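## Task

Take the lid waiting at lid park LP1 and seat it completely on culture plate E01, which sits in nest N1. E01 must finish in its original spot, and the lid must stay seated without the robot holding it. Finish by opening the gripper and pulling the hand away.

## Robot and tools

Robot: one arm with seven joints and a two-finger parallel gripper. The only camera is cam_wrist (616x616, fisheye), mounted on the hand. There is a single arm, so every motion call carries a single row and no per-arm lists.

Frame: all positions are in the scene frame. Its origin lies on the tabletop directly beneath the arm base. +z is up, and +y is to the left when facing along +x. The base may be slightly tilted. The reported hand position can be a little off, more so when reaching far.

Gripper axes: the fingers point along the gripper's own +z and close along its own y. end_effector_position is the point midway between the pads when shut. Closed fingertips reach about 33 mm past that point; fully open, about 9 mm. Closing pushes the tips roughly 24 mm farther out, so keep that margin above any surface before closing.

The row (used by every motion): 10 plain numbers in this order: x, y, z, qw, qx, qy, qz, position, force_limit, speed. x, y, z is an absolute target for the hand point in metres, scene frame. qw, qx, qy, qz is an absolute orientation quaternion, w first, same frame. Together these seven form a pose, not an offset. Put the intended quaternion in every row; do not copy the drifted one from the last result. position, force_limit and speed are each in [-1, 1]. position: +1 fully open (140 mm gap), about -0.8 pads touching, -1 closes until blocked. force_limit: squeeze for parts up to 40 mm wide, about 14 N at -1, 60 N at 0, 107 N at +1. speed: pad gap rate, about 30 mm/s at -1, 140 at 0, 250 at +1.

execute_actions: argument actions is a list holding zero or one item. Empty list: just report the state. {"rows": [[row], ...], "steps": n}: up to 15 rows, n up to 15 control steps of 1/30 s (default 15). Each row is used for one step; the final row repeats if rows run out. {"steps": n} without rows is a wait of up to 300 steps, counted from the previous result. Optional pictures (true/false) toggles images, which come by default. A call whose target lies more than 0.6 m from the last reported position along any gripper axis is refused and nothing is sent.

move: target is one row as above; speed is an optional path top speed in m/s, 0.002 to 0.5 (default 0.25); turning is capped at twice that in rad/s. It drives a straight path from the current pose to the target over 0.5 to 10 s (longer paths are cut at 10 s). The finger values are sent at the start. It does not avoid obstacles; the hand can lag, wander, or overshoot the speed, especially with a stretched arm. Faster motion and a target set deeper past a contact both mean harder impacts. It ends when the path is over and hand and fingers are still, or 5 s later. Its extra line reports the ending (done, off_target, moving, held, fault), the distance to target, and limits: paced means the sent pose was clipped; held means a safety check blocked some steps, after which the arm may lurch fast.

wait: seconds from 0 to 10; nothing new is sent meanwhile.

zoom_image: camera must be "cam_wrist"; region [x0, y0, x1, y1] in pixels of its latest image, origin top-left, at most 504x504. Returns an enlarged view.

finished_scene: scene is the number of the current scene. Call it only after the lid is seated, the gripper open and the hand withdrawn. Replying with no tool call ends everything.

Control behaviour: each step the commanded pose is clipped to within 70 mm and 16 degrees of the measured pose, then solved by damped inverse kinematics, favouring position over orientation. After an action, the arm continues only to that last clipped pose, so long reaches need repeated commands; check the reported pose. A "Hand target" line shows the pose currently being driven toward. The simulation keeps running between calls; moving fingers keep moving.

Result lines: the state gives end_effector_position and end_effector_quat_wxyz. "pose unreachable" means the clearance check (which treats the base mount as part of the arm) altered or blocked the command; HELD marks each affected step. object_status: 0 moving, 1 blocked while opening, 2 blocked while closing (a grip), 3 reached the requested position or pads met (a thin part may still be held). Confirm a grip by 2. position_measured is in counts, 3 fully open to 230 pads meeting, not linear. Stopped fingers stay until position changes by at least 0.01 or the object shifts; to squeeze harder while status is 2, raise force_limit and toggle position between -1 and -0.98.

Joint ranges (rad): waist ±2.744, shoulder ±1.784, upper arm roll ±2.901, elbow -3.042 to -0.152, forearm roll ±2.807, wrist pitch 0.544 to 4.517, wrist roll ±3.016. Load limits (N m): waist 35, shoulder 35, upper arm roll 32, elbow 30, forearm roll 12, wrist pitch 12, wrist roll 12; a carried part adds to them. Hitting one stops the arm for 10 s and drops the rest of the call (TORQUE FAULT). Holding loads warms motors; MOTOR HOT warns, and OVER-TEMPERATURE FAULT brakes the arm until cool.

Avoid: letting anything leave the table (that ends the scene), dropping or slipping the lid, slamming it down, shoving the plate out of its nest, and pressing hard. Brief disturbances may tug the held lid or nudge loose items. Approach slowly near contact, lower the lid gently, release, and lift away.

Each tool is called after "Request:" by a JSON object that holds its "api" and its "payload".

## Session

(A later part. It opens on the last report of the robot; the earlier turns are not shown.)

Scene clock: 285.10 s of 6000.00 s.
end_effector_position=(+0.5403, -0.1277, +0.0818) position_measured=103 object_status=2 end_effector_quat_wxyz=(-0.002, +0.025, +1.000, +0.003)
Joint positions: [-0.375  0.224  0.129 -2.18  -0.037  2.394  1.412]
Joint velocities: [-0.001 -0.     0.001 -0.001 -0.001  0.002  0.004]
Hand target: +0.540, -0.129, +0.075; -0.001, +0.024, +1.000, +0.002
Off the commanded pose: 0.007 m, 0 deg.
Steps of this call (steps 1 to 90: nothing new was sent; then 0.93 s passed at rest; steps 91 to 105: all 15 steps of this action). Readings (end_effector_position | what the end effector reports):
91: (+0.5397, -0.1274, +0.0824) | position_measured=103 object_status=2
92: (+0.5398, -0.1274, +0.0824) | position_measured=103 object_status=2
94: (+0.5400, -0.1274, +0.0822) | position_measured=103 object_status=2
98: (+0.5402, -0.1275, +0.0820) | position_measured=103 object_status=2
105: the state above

Request:
{"api": "move", "payload": {"target": [0.5405, -0.1292, 0.0845, -0.001, 0.024, 1, 0.002, -1, -0.2, -0.5], "speed": 0.03}}

Scene clock: 287.17 s of 6000.00 s.
end_effector_position=(+0.5408, -0.1279, +0.0833) position_measured=103 object_status=2 end_effector_quat_wxyz=(-0.001, +0.025, +1.000, +0.002)
Joint positions: [-0.375  0.221  0.129 -2.18  -0.037  2.393  1.413]
Joint velocities: [ 0.001 -0.    -0.002 -0.     0.002 -0.001  0.001]
Hand target: +0.541, -0.129, +0.085; -0.001, +0.024, +1.000, +0.002
Off the commanded pose: 0.002 m, 0 deg.
move: done

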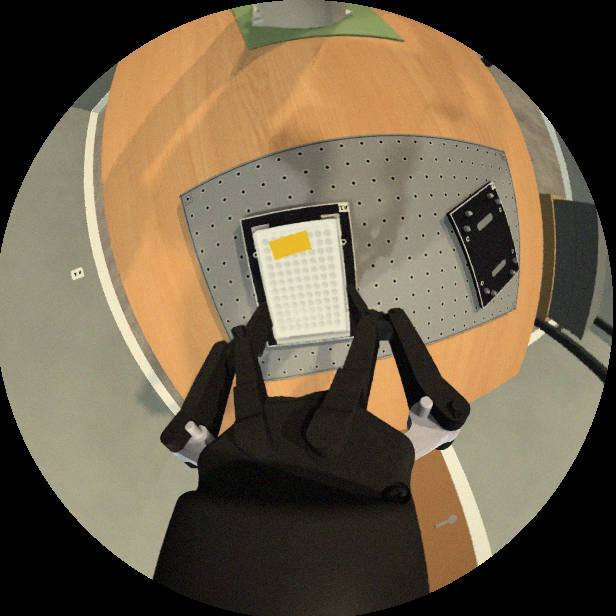

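Request:
{"api": "zoom_image", "payload": {"camera": "cam_wrist", "region": [225, 200, 385, 360]}}

Region (225, 200, 385, 360) of cam_wrist's 616x616 image, scaled by 3.150, with more detail than that image has.

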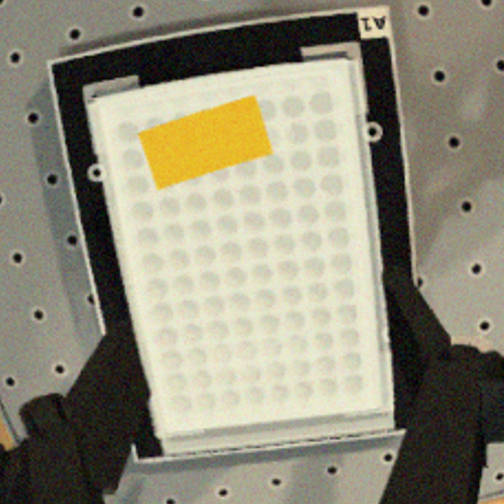

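Request:
{"api": "zoom_image", "payload": {"camera": "cam_wrist", "region": [235, 205, 355, 265]}}

Region (235, 205, 355, 265) of cam_wrist's 616x616 image, scaled by 4.200, with more detail than that image has.

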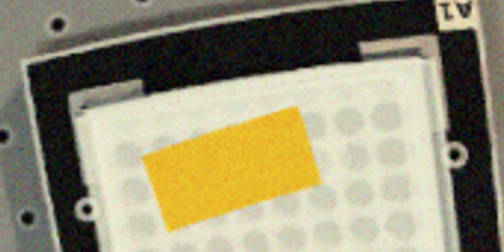

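Request:
{"api": "zoom_image", "payload": {"camera": "cam_wrist", "region": [260, 310, 360, 360]}}

Region (260, 310, 360, 360) of cam_wrist's 616x616 image, scaled by 5.040, with more detail than that image has.

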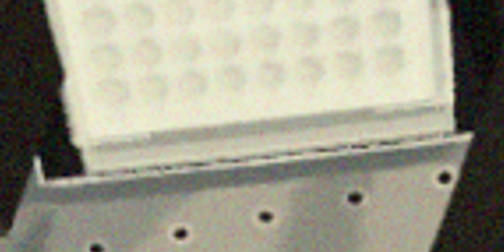

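Request:
{"api": "move", "payload": {"target": [0.537, -0.1311, 0.0845, -0.001, 0.024, 1, 0.002, -1, -0.2, -0.5], "speed": 0.01}}

Scene clock: 352.67 s of 6000.00 s.
end_effector_position=(+0.5379, -0.1305, +0.0843) position_measured=103 object_status=2 end_effector_quat_wxyz=(-0.001, +0.027, +1.000, +0.002)
Joint positions: [-0.381  0.213  0.129 -2.187 -0.037  2.393  1.411]
Joint velocities: [-0.003 -0.001  0.001 -0.002  0.    -0.    -0.004]
Hand target: +0.537, -0.131, +0.085; -0.001, +0.024, +1.000, +0.002
Off the commanded pose: 0.001 m, 0 deg.
After step 90, 61.77 s passed at rest.
move: done

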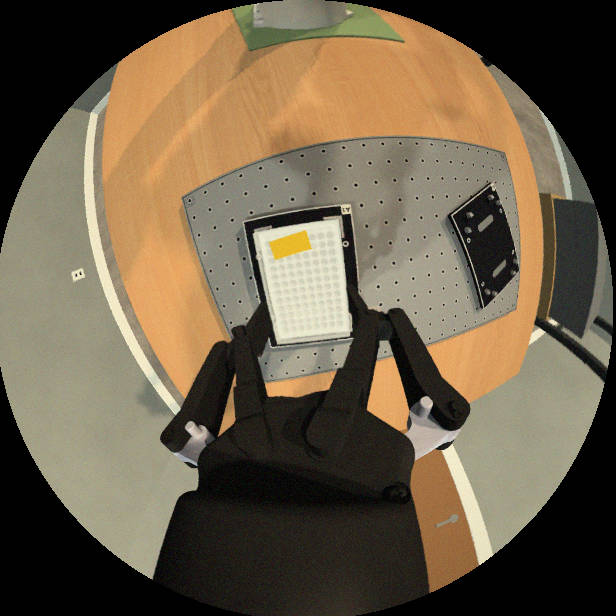

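Request:
{"api": "zoom_image", "payload": {"camera": "cam_wrist", "region": [225, 200, 385, 360]}}

Region (225, 200, 385, 360) of cam_wrist's 616x616 image, scaled by 3.150, with more detail than that image has.

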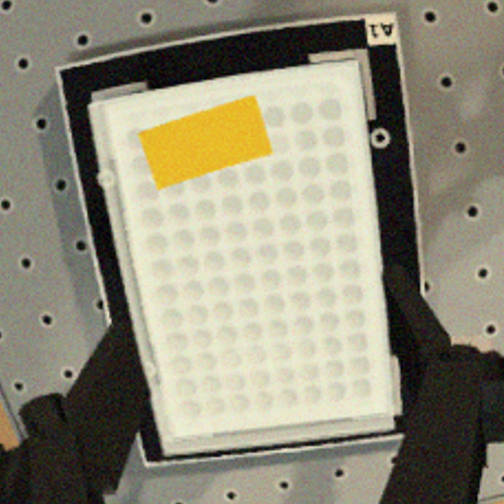

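Request:
{"api": "move", "payload": {"target": [0.5392, -0.1287, 0.0845, -0.001, 0.024, 1, 0.002, -1, -0.2, -0.5], "speed": 0.01}}

Scene clock: 362.67 s of 6000.00 s.
end_effector_position=(+0.5386, -0.1302, +0.0846) position_measured=103 object_status=2 end_effector_quat_wxyz=(-0.000, +0.026, +1.000, +0.002)
Joint positions: [-0.38   0.214  0.129 -2.186 -0.037  2.393  1.41 ]
Joint velocities: [ 0.001 -0.002  0.001  0.002 -0.     0.    -0.   ]
Hand target: +0.539, -0.129, +0.085; -0.001, +0.024, +1.000, +0.002
Off the commanded pose: 0.002 m, 0 deg.
After step 90, 6.30 s passed at rest.
move: done

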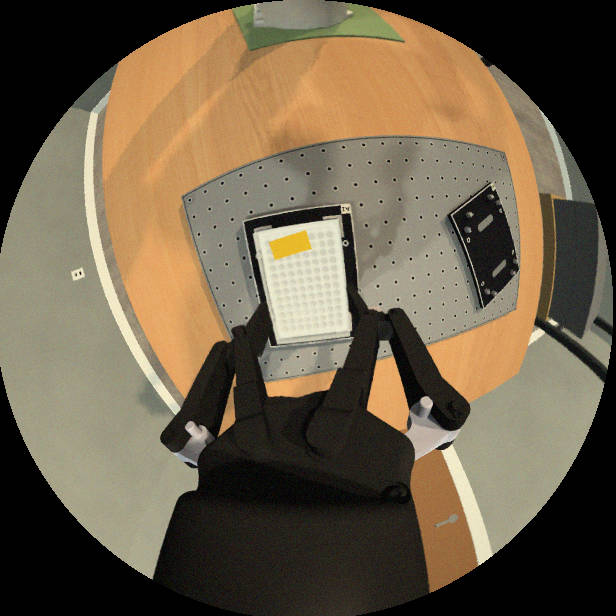

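Request:
{"api": "move", "payload": {"target": [0.5395, -0.1264, 0.0845, -0.001, 0.024, 1, 0.002, -1, -0.2, -0.5], "speed": 0.01}}

Scene clock: 365.57 s of 6000.00 s.
end_effector_position=(+0.5393, -0.1278, +0.0846) position_measured=103 object_status=2 end_effector_quat_wxyz=(-0.000, +0.024, +1.000, +0.002)
Joint positions: [-0.376  0.214  0.13  -2.186 -0.037  2.393  1.41 ]
Joint velocities: [ 0.005  0.     0.001  0.001 -0.     0.001 -0.   ]
Hand target: +0.539, -0.126, +0.084; -0.001, +0.024, +1.000, +0.002
Off the commanded pose: 0.001 m, 0 deg.
move: done

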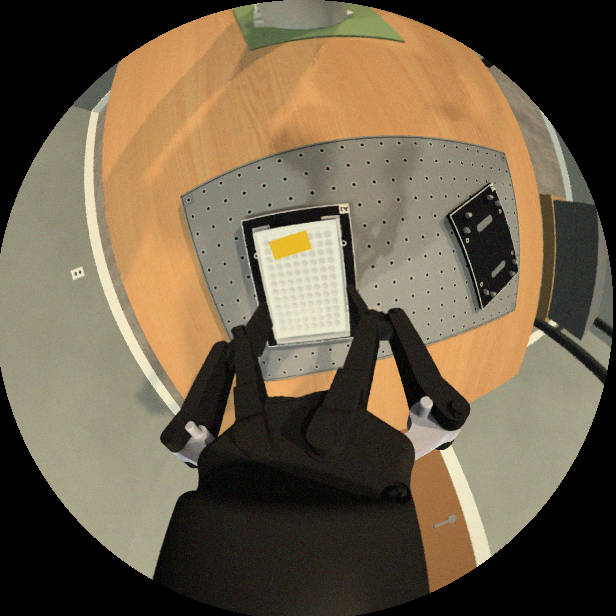

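Request:
{"api": "zoom_image", "payload": {"camera": "cam_wrist", "region": [225, 200, 385, 360]}}

Region (225, 200, 385, 360) of cam_wrist's 616x616 image, scaled by 3.150, with more detail than that image has.

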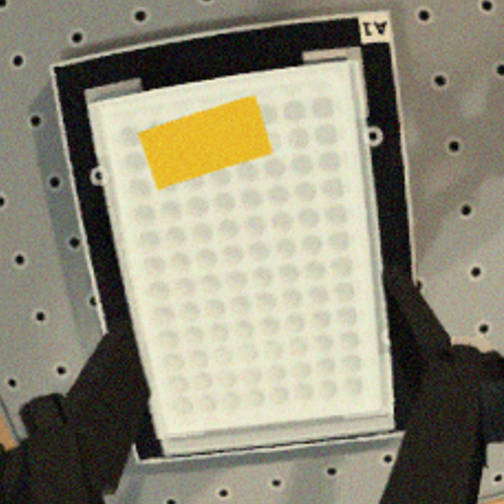

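Request:
{"api": "execute_actions", "payload": {"actions": [{"rows": [[0.5395,-0.1280,0.0840,-0.001,0.024,1,0.002,-1,-0.2,-0.5],[0.5395,-0.1280,0.0835,-0.001,0.024,1,0.002,-1,-0.2,-0.5],[0.5395,-0.1280,0.0830,-0.001,0.024,1,0.002,-1,-0.2,-0.5],[0.5395,-0.1280,0.0825,-0.001,0.024,1,0.002,-1,-0.2,-0.5],[0.5395,-0.1280,0.0820,-0.001,0.024,1,0.002,-1,-0.2,-0.5],[0.5395,-0.1280,0.0815,-0.001,0.024,1,0.002,-1,-0.2,-0.5],[0.5395,-0.1280,0.0810,-0.001,0.024,1,0.002,-1,-0.2,-0.5],[0.5395,-0.1280,0.0805,-0.001,0.024,1,0.002,-1,-0.2,-0.5],[0.5395,-0.1280,0.0800,-0.001,0.024,1,0.002,-1,-0.2,-0.5],[0.5395,-0.1280,0.0795,-0.001,0.024,1,0.002,-1,-0.2,-0.5]], "steps": 15}], "pictures": false}}

Scene clock: 373.97 s of 6000.00 s.
end_effector_position=(+0.5388, -0.1273, +0.0822) position_measured=103 object_status=2 end_effector_quat_wxyz=(-0.002, +0.024, +1.000, +0.002)
Joint positions: [-0.375  0.219  0.13  -2.186 -0.037  2.395  1.41 ]
Joint velocities: [ 0.     0.001 -0.001  0.001  0.001 -0.001 -0.   ]
Hand target: +0.539, -0.128, +0.079; -0.001, +0.024, +1.000, +0.002
Off the commanded pose: 0.003 m, 0 deg.
Steps of this call (steps 1 to 90: nothing new was sent; then 4.90 s passed at rest; steps 91 to 105: all 15 steps of this action). Readings (end_effector_position | what the end effector reports):
91: (+0.5393, -0.1276, +0.0846) | position_measured=103 object_status=2
92: (+0.5393, -0.1276, +0.0845) | position_measured=103 object_status=2
94: (+0.5390, -0.1275, +0.0838) | position_measured=103 object_status=2
98: (+0.5387, -0.1273, +0.0823) | position_measured=103 object_status=2
105: the state above

Request:
{"api": "execute_actions", "payload": {"actions": [{"rows": [[0.5395,-0.1290,0.0795,-0.001,0.024,1,0.002,-1,-0.2,-0.5],[0.5395,-0.1293,0.0795,-0.001,0.024,1,0.002,-1,-0.2,-0.5],[0.5395,-0.1296,0.0795,-0.001,0.024,1,0.002,-1,-0.2,-0.5],[0.5395,-0.1299,0.0795,-0.001,0.024,1,0.002,-1,-0.2,-0.5],[0.5395,-0.1302,0.0795,-0.001,0.024,1,0.002,-1,-0.2,-0.5],[0.5395,-0.1305,0.0795,-0.001,0.024,1,0.002,-1,-0.2,-0.5],[0.5395,-0.1308,0.0795,-0.001,0.024,1,0.002,-1,-0.2,-0.5],[0.5395,-0.1311,0.0795,-0.001,0.024,1,0.002,-1,-0.2,-0.5],[0.5395,-0.1314,0.0795,-0.001,0.024,1,0.002,-1,-0.2,-0.5],[0.5395,-0.1317,0.0795,-0.001,0.024,1,0.002,-1,-0.2,-0.5],[0.5395,-0.1320,0.0795,-0.001,0.024,1,0.002,-1,-0.2,-0.5],[0.5395,-0.1323,0.0795,-0.001,0.024,1,0.002,-1,-0.2,-0.5],[0.5395,-0.1326,0.0795,-0.001,0.024,1,0.002,-1,-0.2,-0.5],[0.5395,-0.1329,0.0795,-0.001,0.024,1,0.002,-1,-0.2,-0.5],[0.5395,-0.1332,0.0795,-0.001,0.024,1,0.002,-1,-0.2,-0.5]], "steps": 15}], "pictures": false}}

Scene clock: 379.00 s of 6000.00 s.
end_effector_position=(+0.5395, -0.1290, +0.0820) position_measured=103 object_status=2 end_effector_quat_wxyz=(-0.001, +0.025, +1.000, +0.003)
Joint positions: [-0.378  0.222  0.129 -2.183 -0.037  2.395  1.41 ]
Joint velocities: [-0.02   0.03  -0.007  0.01   0.     0.019 -0.003]
Hand target: +0.540, -0.133, +0.080; -0.001, +0.024, +1.000, +0.002
Off the commanded pose: 0.005 m, 0 deg.
Steps of this call (steps 1 to 90: nothing new was sent; then 1.53 s passed at rest; steps 91 to 105: all 15 steps of this action). Readings (end_effector_position | what the end effector reports):
91: (+0.5388, -0.1274, +0.0822) | position_measured=103 object_status=2
92: (+0.5388, -0.1274, +0.0822) | position_measured=103 object_status=2
94: (+0.5388, -0.1274, +0.0822) | position_measured=103 object_status=2
98: (+0.5389, -0.1277, +0.0822) | position_measured=103 object_status=2
105: the state above

Request:
{"api": "wait", "payload": {"seconds": 0.3}}

Scene clock: 380.17 s of 6000.00 s.
end_effector_position=(+0.5383, -0.1310, +0.0795) position_measured=103 object_status=2 end_effector_quat_wxyz=(-0.003, +0.027, +1.000, +0.003)
Joint positions: [-0.38   0.226  0.128 -2.183 -0.037  2.397  1.409]
Joint velocities: [-0.001 -0.001  0.    -0.001  0.     0.002 -0.001]
Hand target: +0.540, -0.133, +0.080; -0.001, +0.024, +1.000, +0.002
Off the commanded pose: 0.002 m, 0 deg.
Steps of this call (steps 1 to 35: nothing new was sent). Readings (end_effector_position | what the end effector reports):
1: (+0.5393, -0.1295, +0.0814) | position_measured=103 object_status=2
2: (+0.5390, -0.1300, +0.0808) | position_measured=103 object_status=2
4: (+0.5384, -0.1308, +0.0798) | position_measured=103 object_status=2
8: (+0.5383, -0.1310, +0.0795) | position_measured=103 object_status=2
35: the state above

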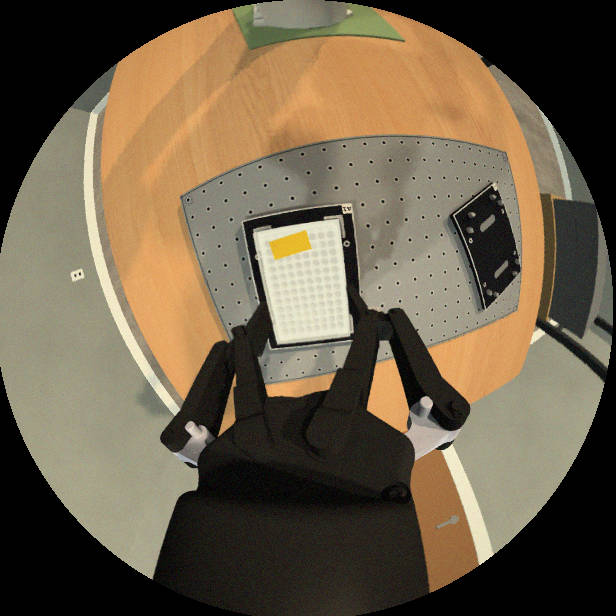

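Request:
{"api": "execute_actions", "payload": {"actions": [{"rows": [[0.5385,-0.1308,0.0791,-0.001,0.024,1,0.002,-1,-0.2,-0.5],[0.5385,-0.1308,0.0787,-0.001,0.024,1,0.002,-1,-0.2,-0.5],[0.5385,-0.1308,0.0783,-0.001,0.024,1,0.002,-1,-0.2,-0.5],[0.5385,-0.1308,0.0779,-0.001,0.024,1,0.002,-1,-0.2,-0.5],[0.5385,-0.1308,0.0775,-0.001,0.024,1,0.002,-1,-0.2,-0.5],[0.5385,-0.1308,0.0771,-0.001,0.024,1,0.002,-1,-0.2,-0.5],[0.5385,-0.1308,0.0767,-0.001,0.024,1,0.002,-1,-0.2,-0.5],[0.5385,-0.1308,0.0763,-0.001,0.024,1,0.002,-1,-0.2,-0.5],[0.5385,-0.1308,0.0759,-0.001,0.024,1,0.002,-1,-0.2,-0.5],[0.5385,-0.1308,0.0755,-0.001,0.024,1,0.002,-1,-0.2,-0.5],[0.5385,-0.1308,0.0751,-0.001,0.024,1,0.002,-1,-0.2,-0.5],[0.5385,-0.1308,0.0747,-0.001,0.024,1,0.002,-1,-0.2,-0.5],[0.5385,-0.1308,0.0743,-0.001,0.024,1,0.002,-1,-0.2,-0.5],[0.5385,-0.1308,0.0743,-0.001,0.024,1,0.002,-1,-0.2,-0.5],[0.5385,-0.1308,0.0743,-0.001,0.024,1,0.002,-1,-0.2,-0.5]], "steps": 15}], "pictures": false}}

Scene clock: 387.97 s of 6000.00 s.
end_effector_position=(+0.5384, -0.1306, +0.0767) position_measured=103 object_status=2 end_effector_quat_wxyz=(-0.002, +0.026, +1.000, +0.003)
Joint positions: [-0.38   0.23   0.128 -2.187 -0.037  2.407  1.409]
Joint velocities: [-0.001  0.     0.     0.    -0.001 -0.    -0.   ]
Hand target: +0.538, -0.131, +0.074; -0.001, +0.024, +1.000, +0.002
Off the commanded pose: 0.002 m, 0 deg.
Steps of this call (steps 1 to 90: nothing new was sent; then 4.30 s passed at rest; steps 91 to 105: all 15 steps of this action). Readings (end_effector_position | what the end effector reports):
91: (+0.5383, -0.1310, +0.0794) | position_measured=103 object_status=2
92: (+0.5382, -0.1310, +0.0793) | position_measured=103 object_status=2
94: (+0.5382, -0.1309, +0.0790) | position_measured=103 object_status=2
98: (+0.5383, -0.1308, +0.0785) | position_measured=103 object_status=2
105: the state above

Request:
{"api": "execute_actions", "payload": {"actions": [{"rows": [[0.5384,-0.1306,0.0770,-0.001,0.024,1,0.002,0.4,-0.2,-0.3]], "steps": 15}], "pictures": false}}

Request:
{"api": "move", "payload": {"target": [0.5384, -0.1306, 0.16, 0, 0.02, 1, 0, 1, 0, 0], "speed": 0.12}}

Scene clock: 395.13 s of 6000.00 s.
end_effector_position=(+0.5384, -0.1306, +0.0769) position_measured=78 object_status=3 end_effector_quat_wxyz=(-0.002, +0.026, +1.000, +0.003)
Joint positions: [-0.38   0.229  0.128 -2.187 -0.037  2.407  1.409]
Joint velocities: [-0.    -0.001  0.001  0.    -0.001 -0.     0.   ]
Hand target: +0.538, -0.131, +0.077; -0.001, +0.024, +1.000, +0.002
Off the commanded pose: 0.000 m, 0 deg.
Steps of this call (steps 1 to 90: nothing new was sent; then 3.67 s passed at rest; steps 91 to 105: all 15 steps of this action). Readings (end_effector_position | what the end effector reports):
91: (+0.5384, -0.1306, +0.0768) | position_measured=103 object_status=0
92: (+0.5384, -0.1306, +0.0769) | position_measured=103 object_status=0
94: (+0.5384, -0.1306, +0.0769) | position_measured=87 object_status=0
98: (+0.5384, -0.1306, +0.0769) | position_measured=78 object_status=0
105: the state above

Scene clock: 396.67 s of 6000.00 s.
end_effector_position=(+0.5392, -0.1325, +0.1604) position_measured=3 object_status=3 end_effector_quat_wxyz=(+0.002, +0.023, +1.000, -0.002)
Joint positions: [-0.38   0.094  0.13  -2.128 -0.022  2.223  1.393]
Joint velocities: [-0.     0.    -0.001 -0.001 -0.001 -0.011 -0.005]
Hand target: +0.538, -0.131, +0.160; -0.000, +0.019, +1.000, -0.000
Off the commanded pose: 0.002 m, 0 deg.
move: done

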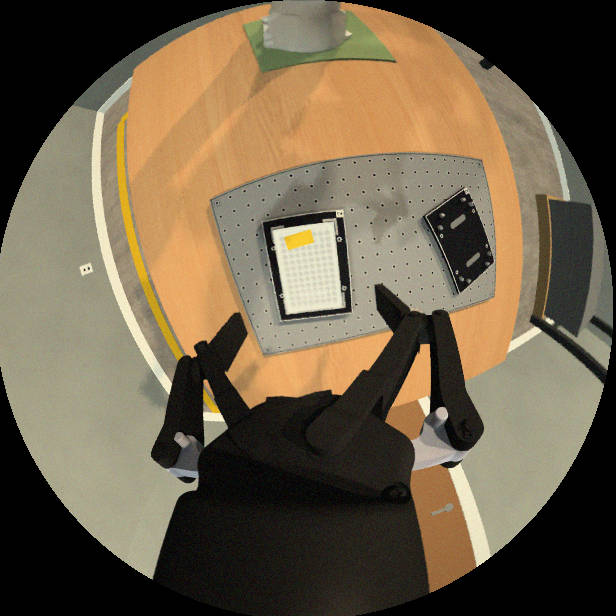

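Request:
{"api": "zoom_image", "payload": {"camera": "cam_wrist", "region": [240, 190, 380, 340]}}

Region (240, 190, 380, 340) of cam_wrist's 616x616 image, scaled by 3.360, with more detail than that image has; it fills the left 470 columns of this view, and the rest is white.

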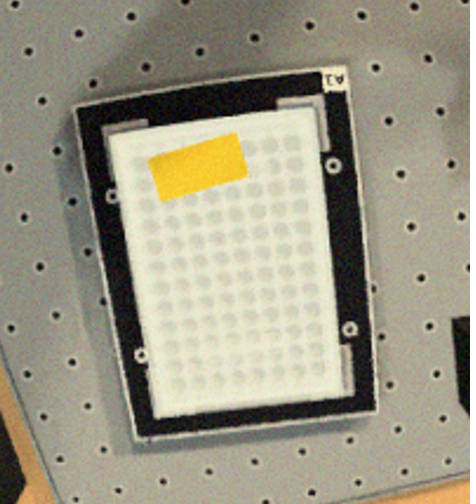

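Request:
{"api": "finished_scene", "payload": {"scene": 1}}

The scene is finished: the task was done.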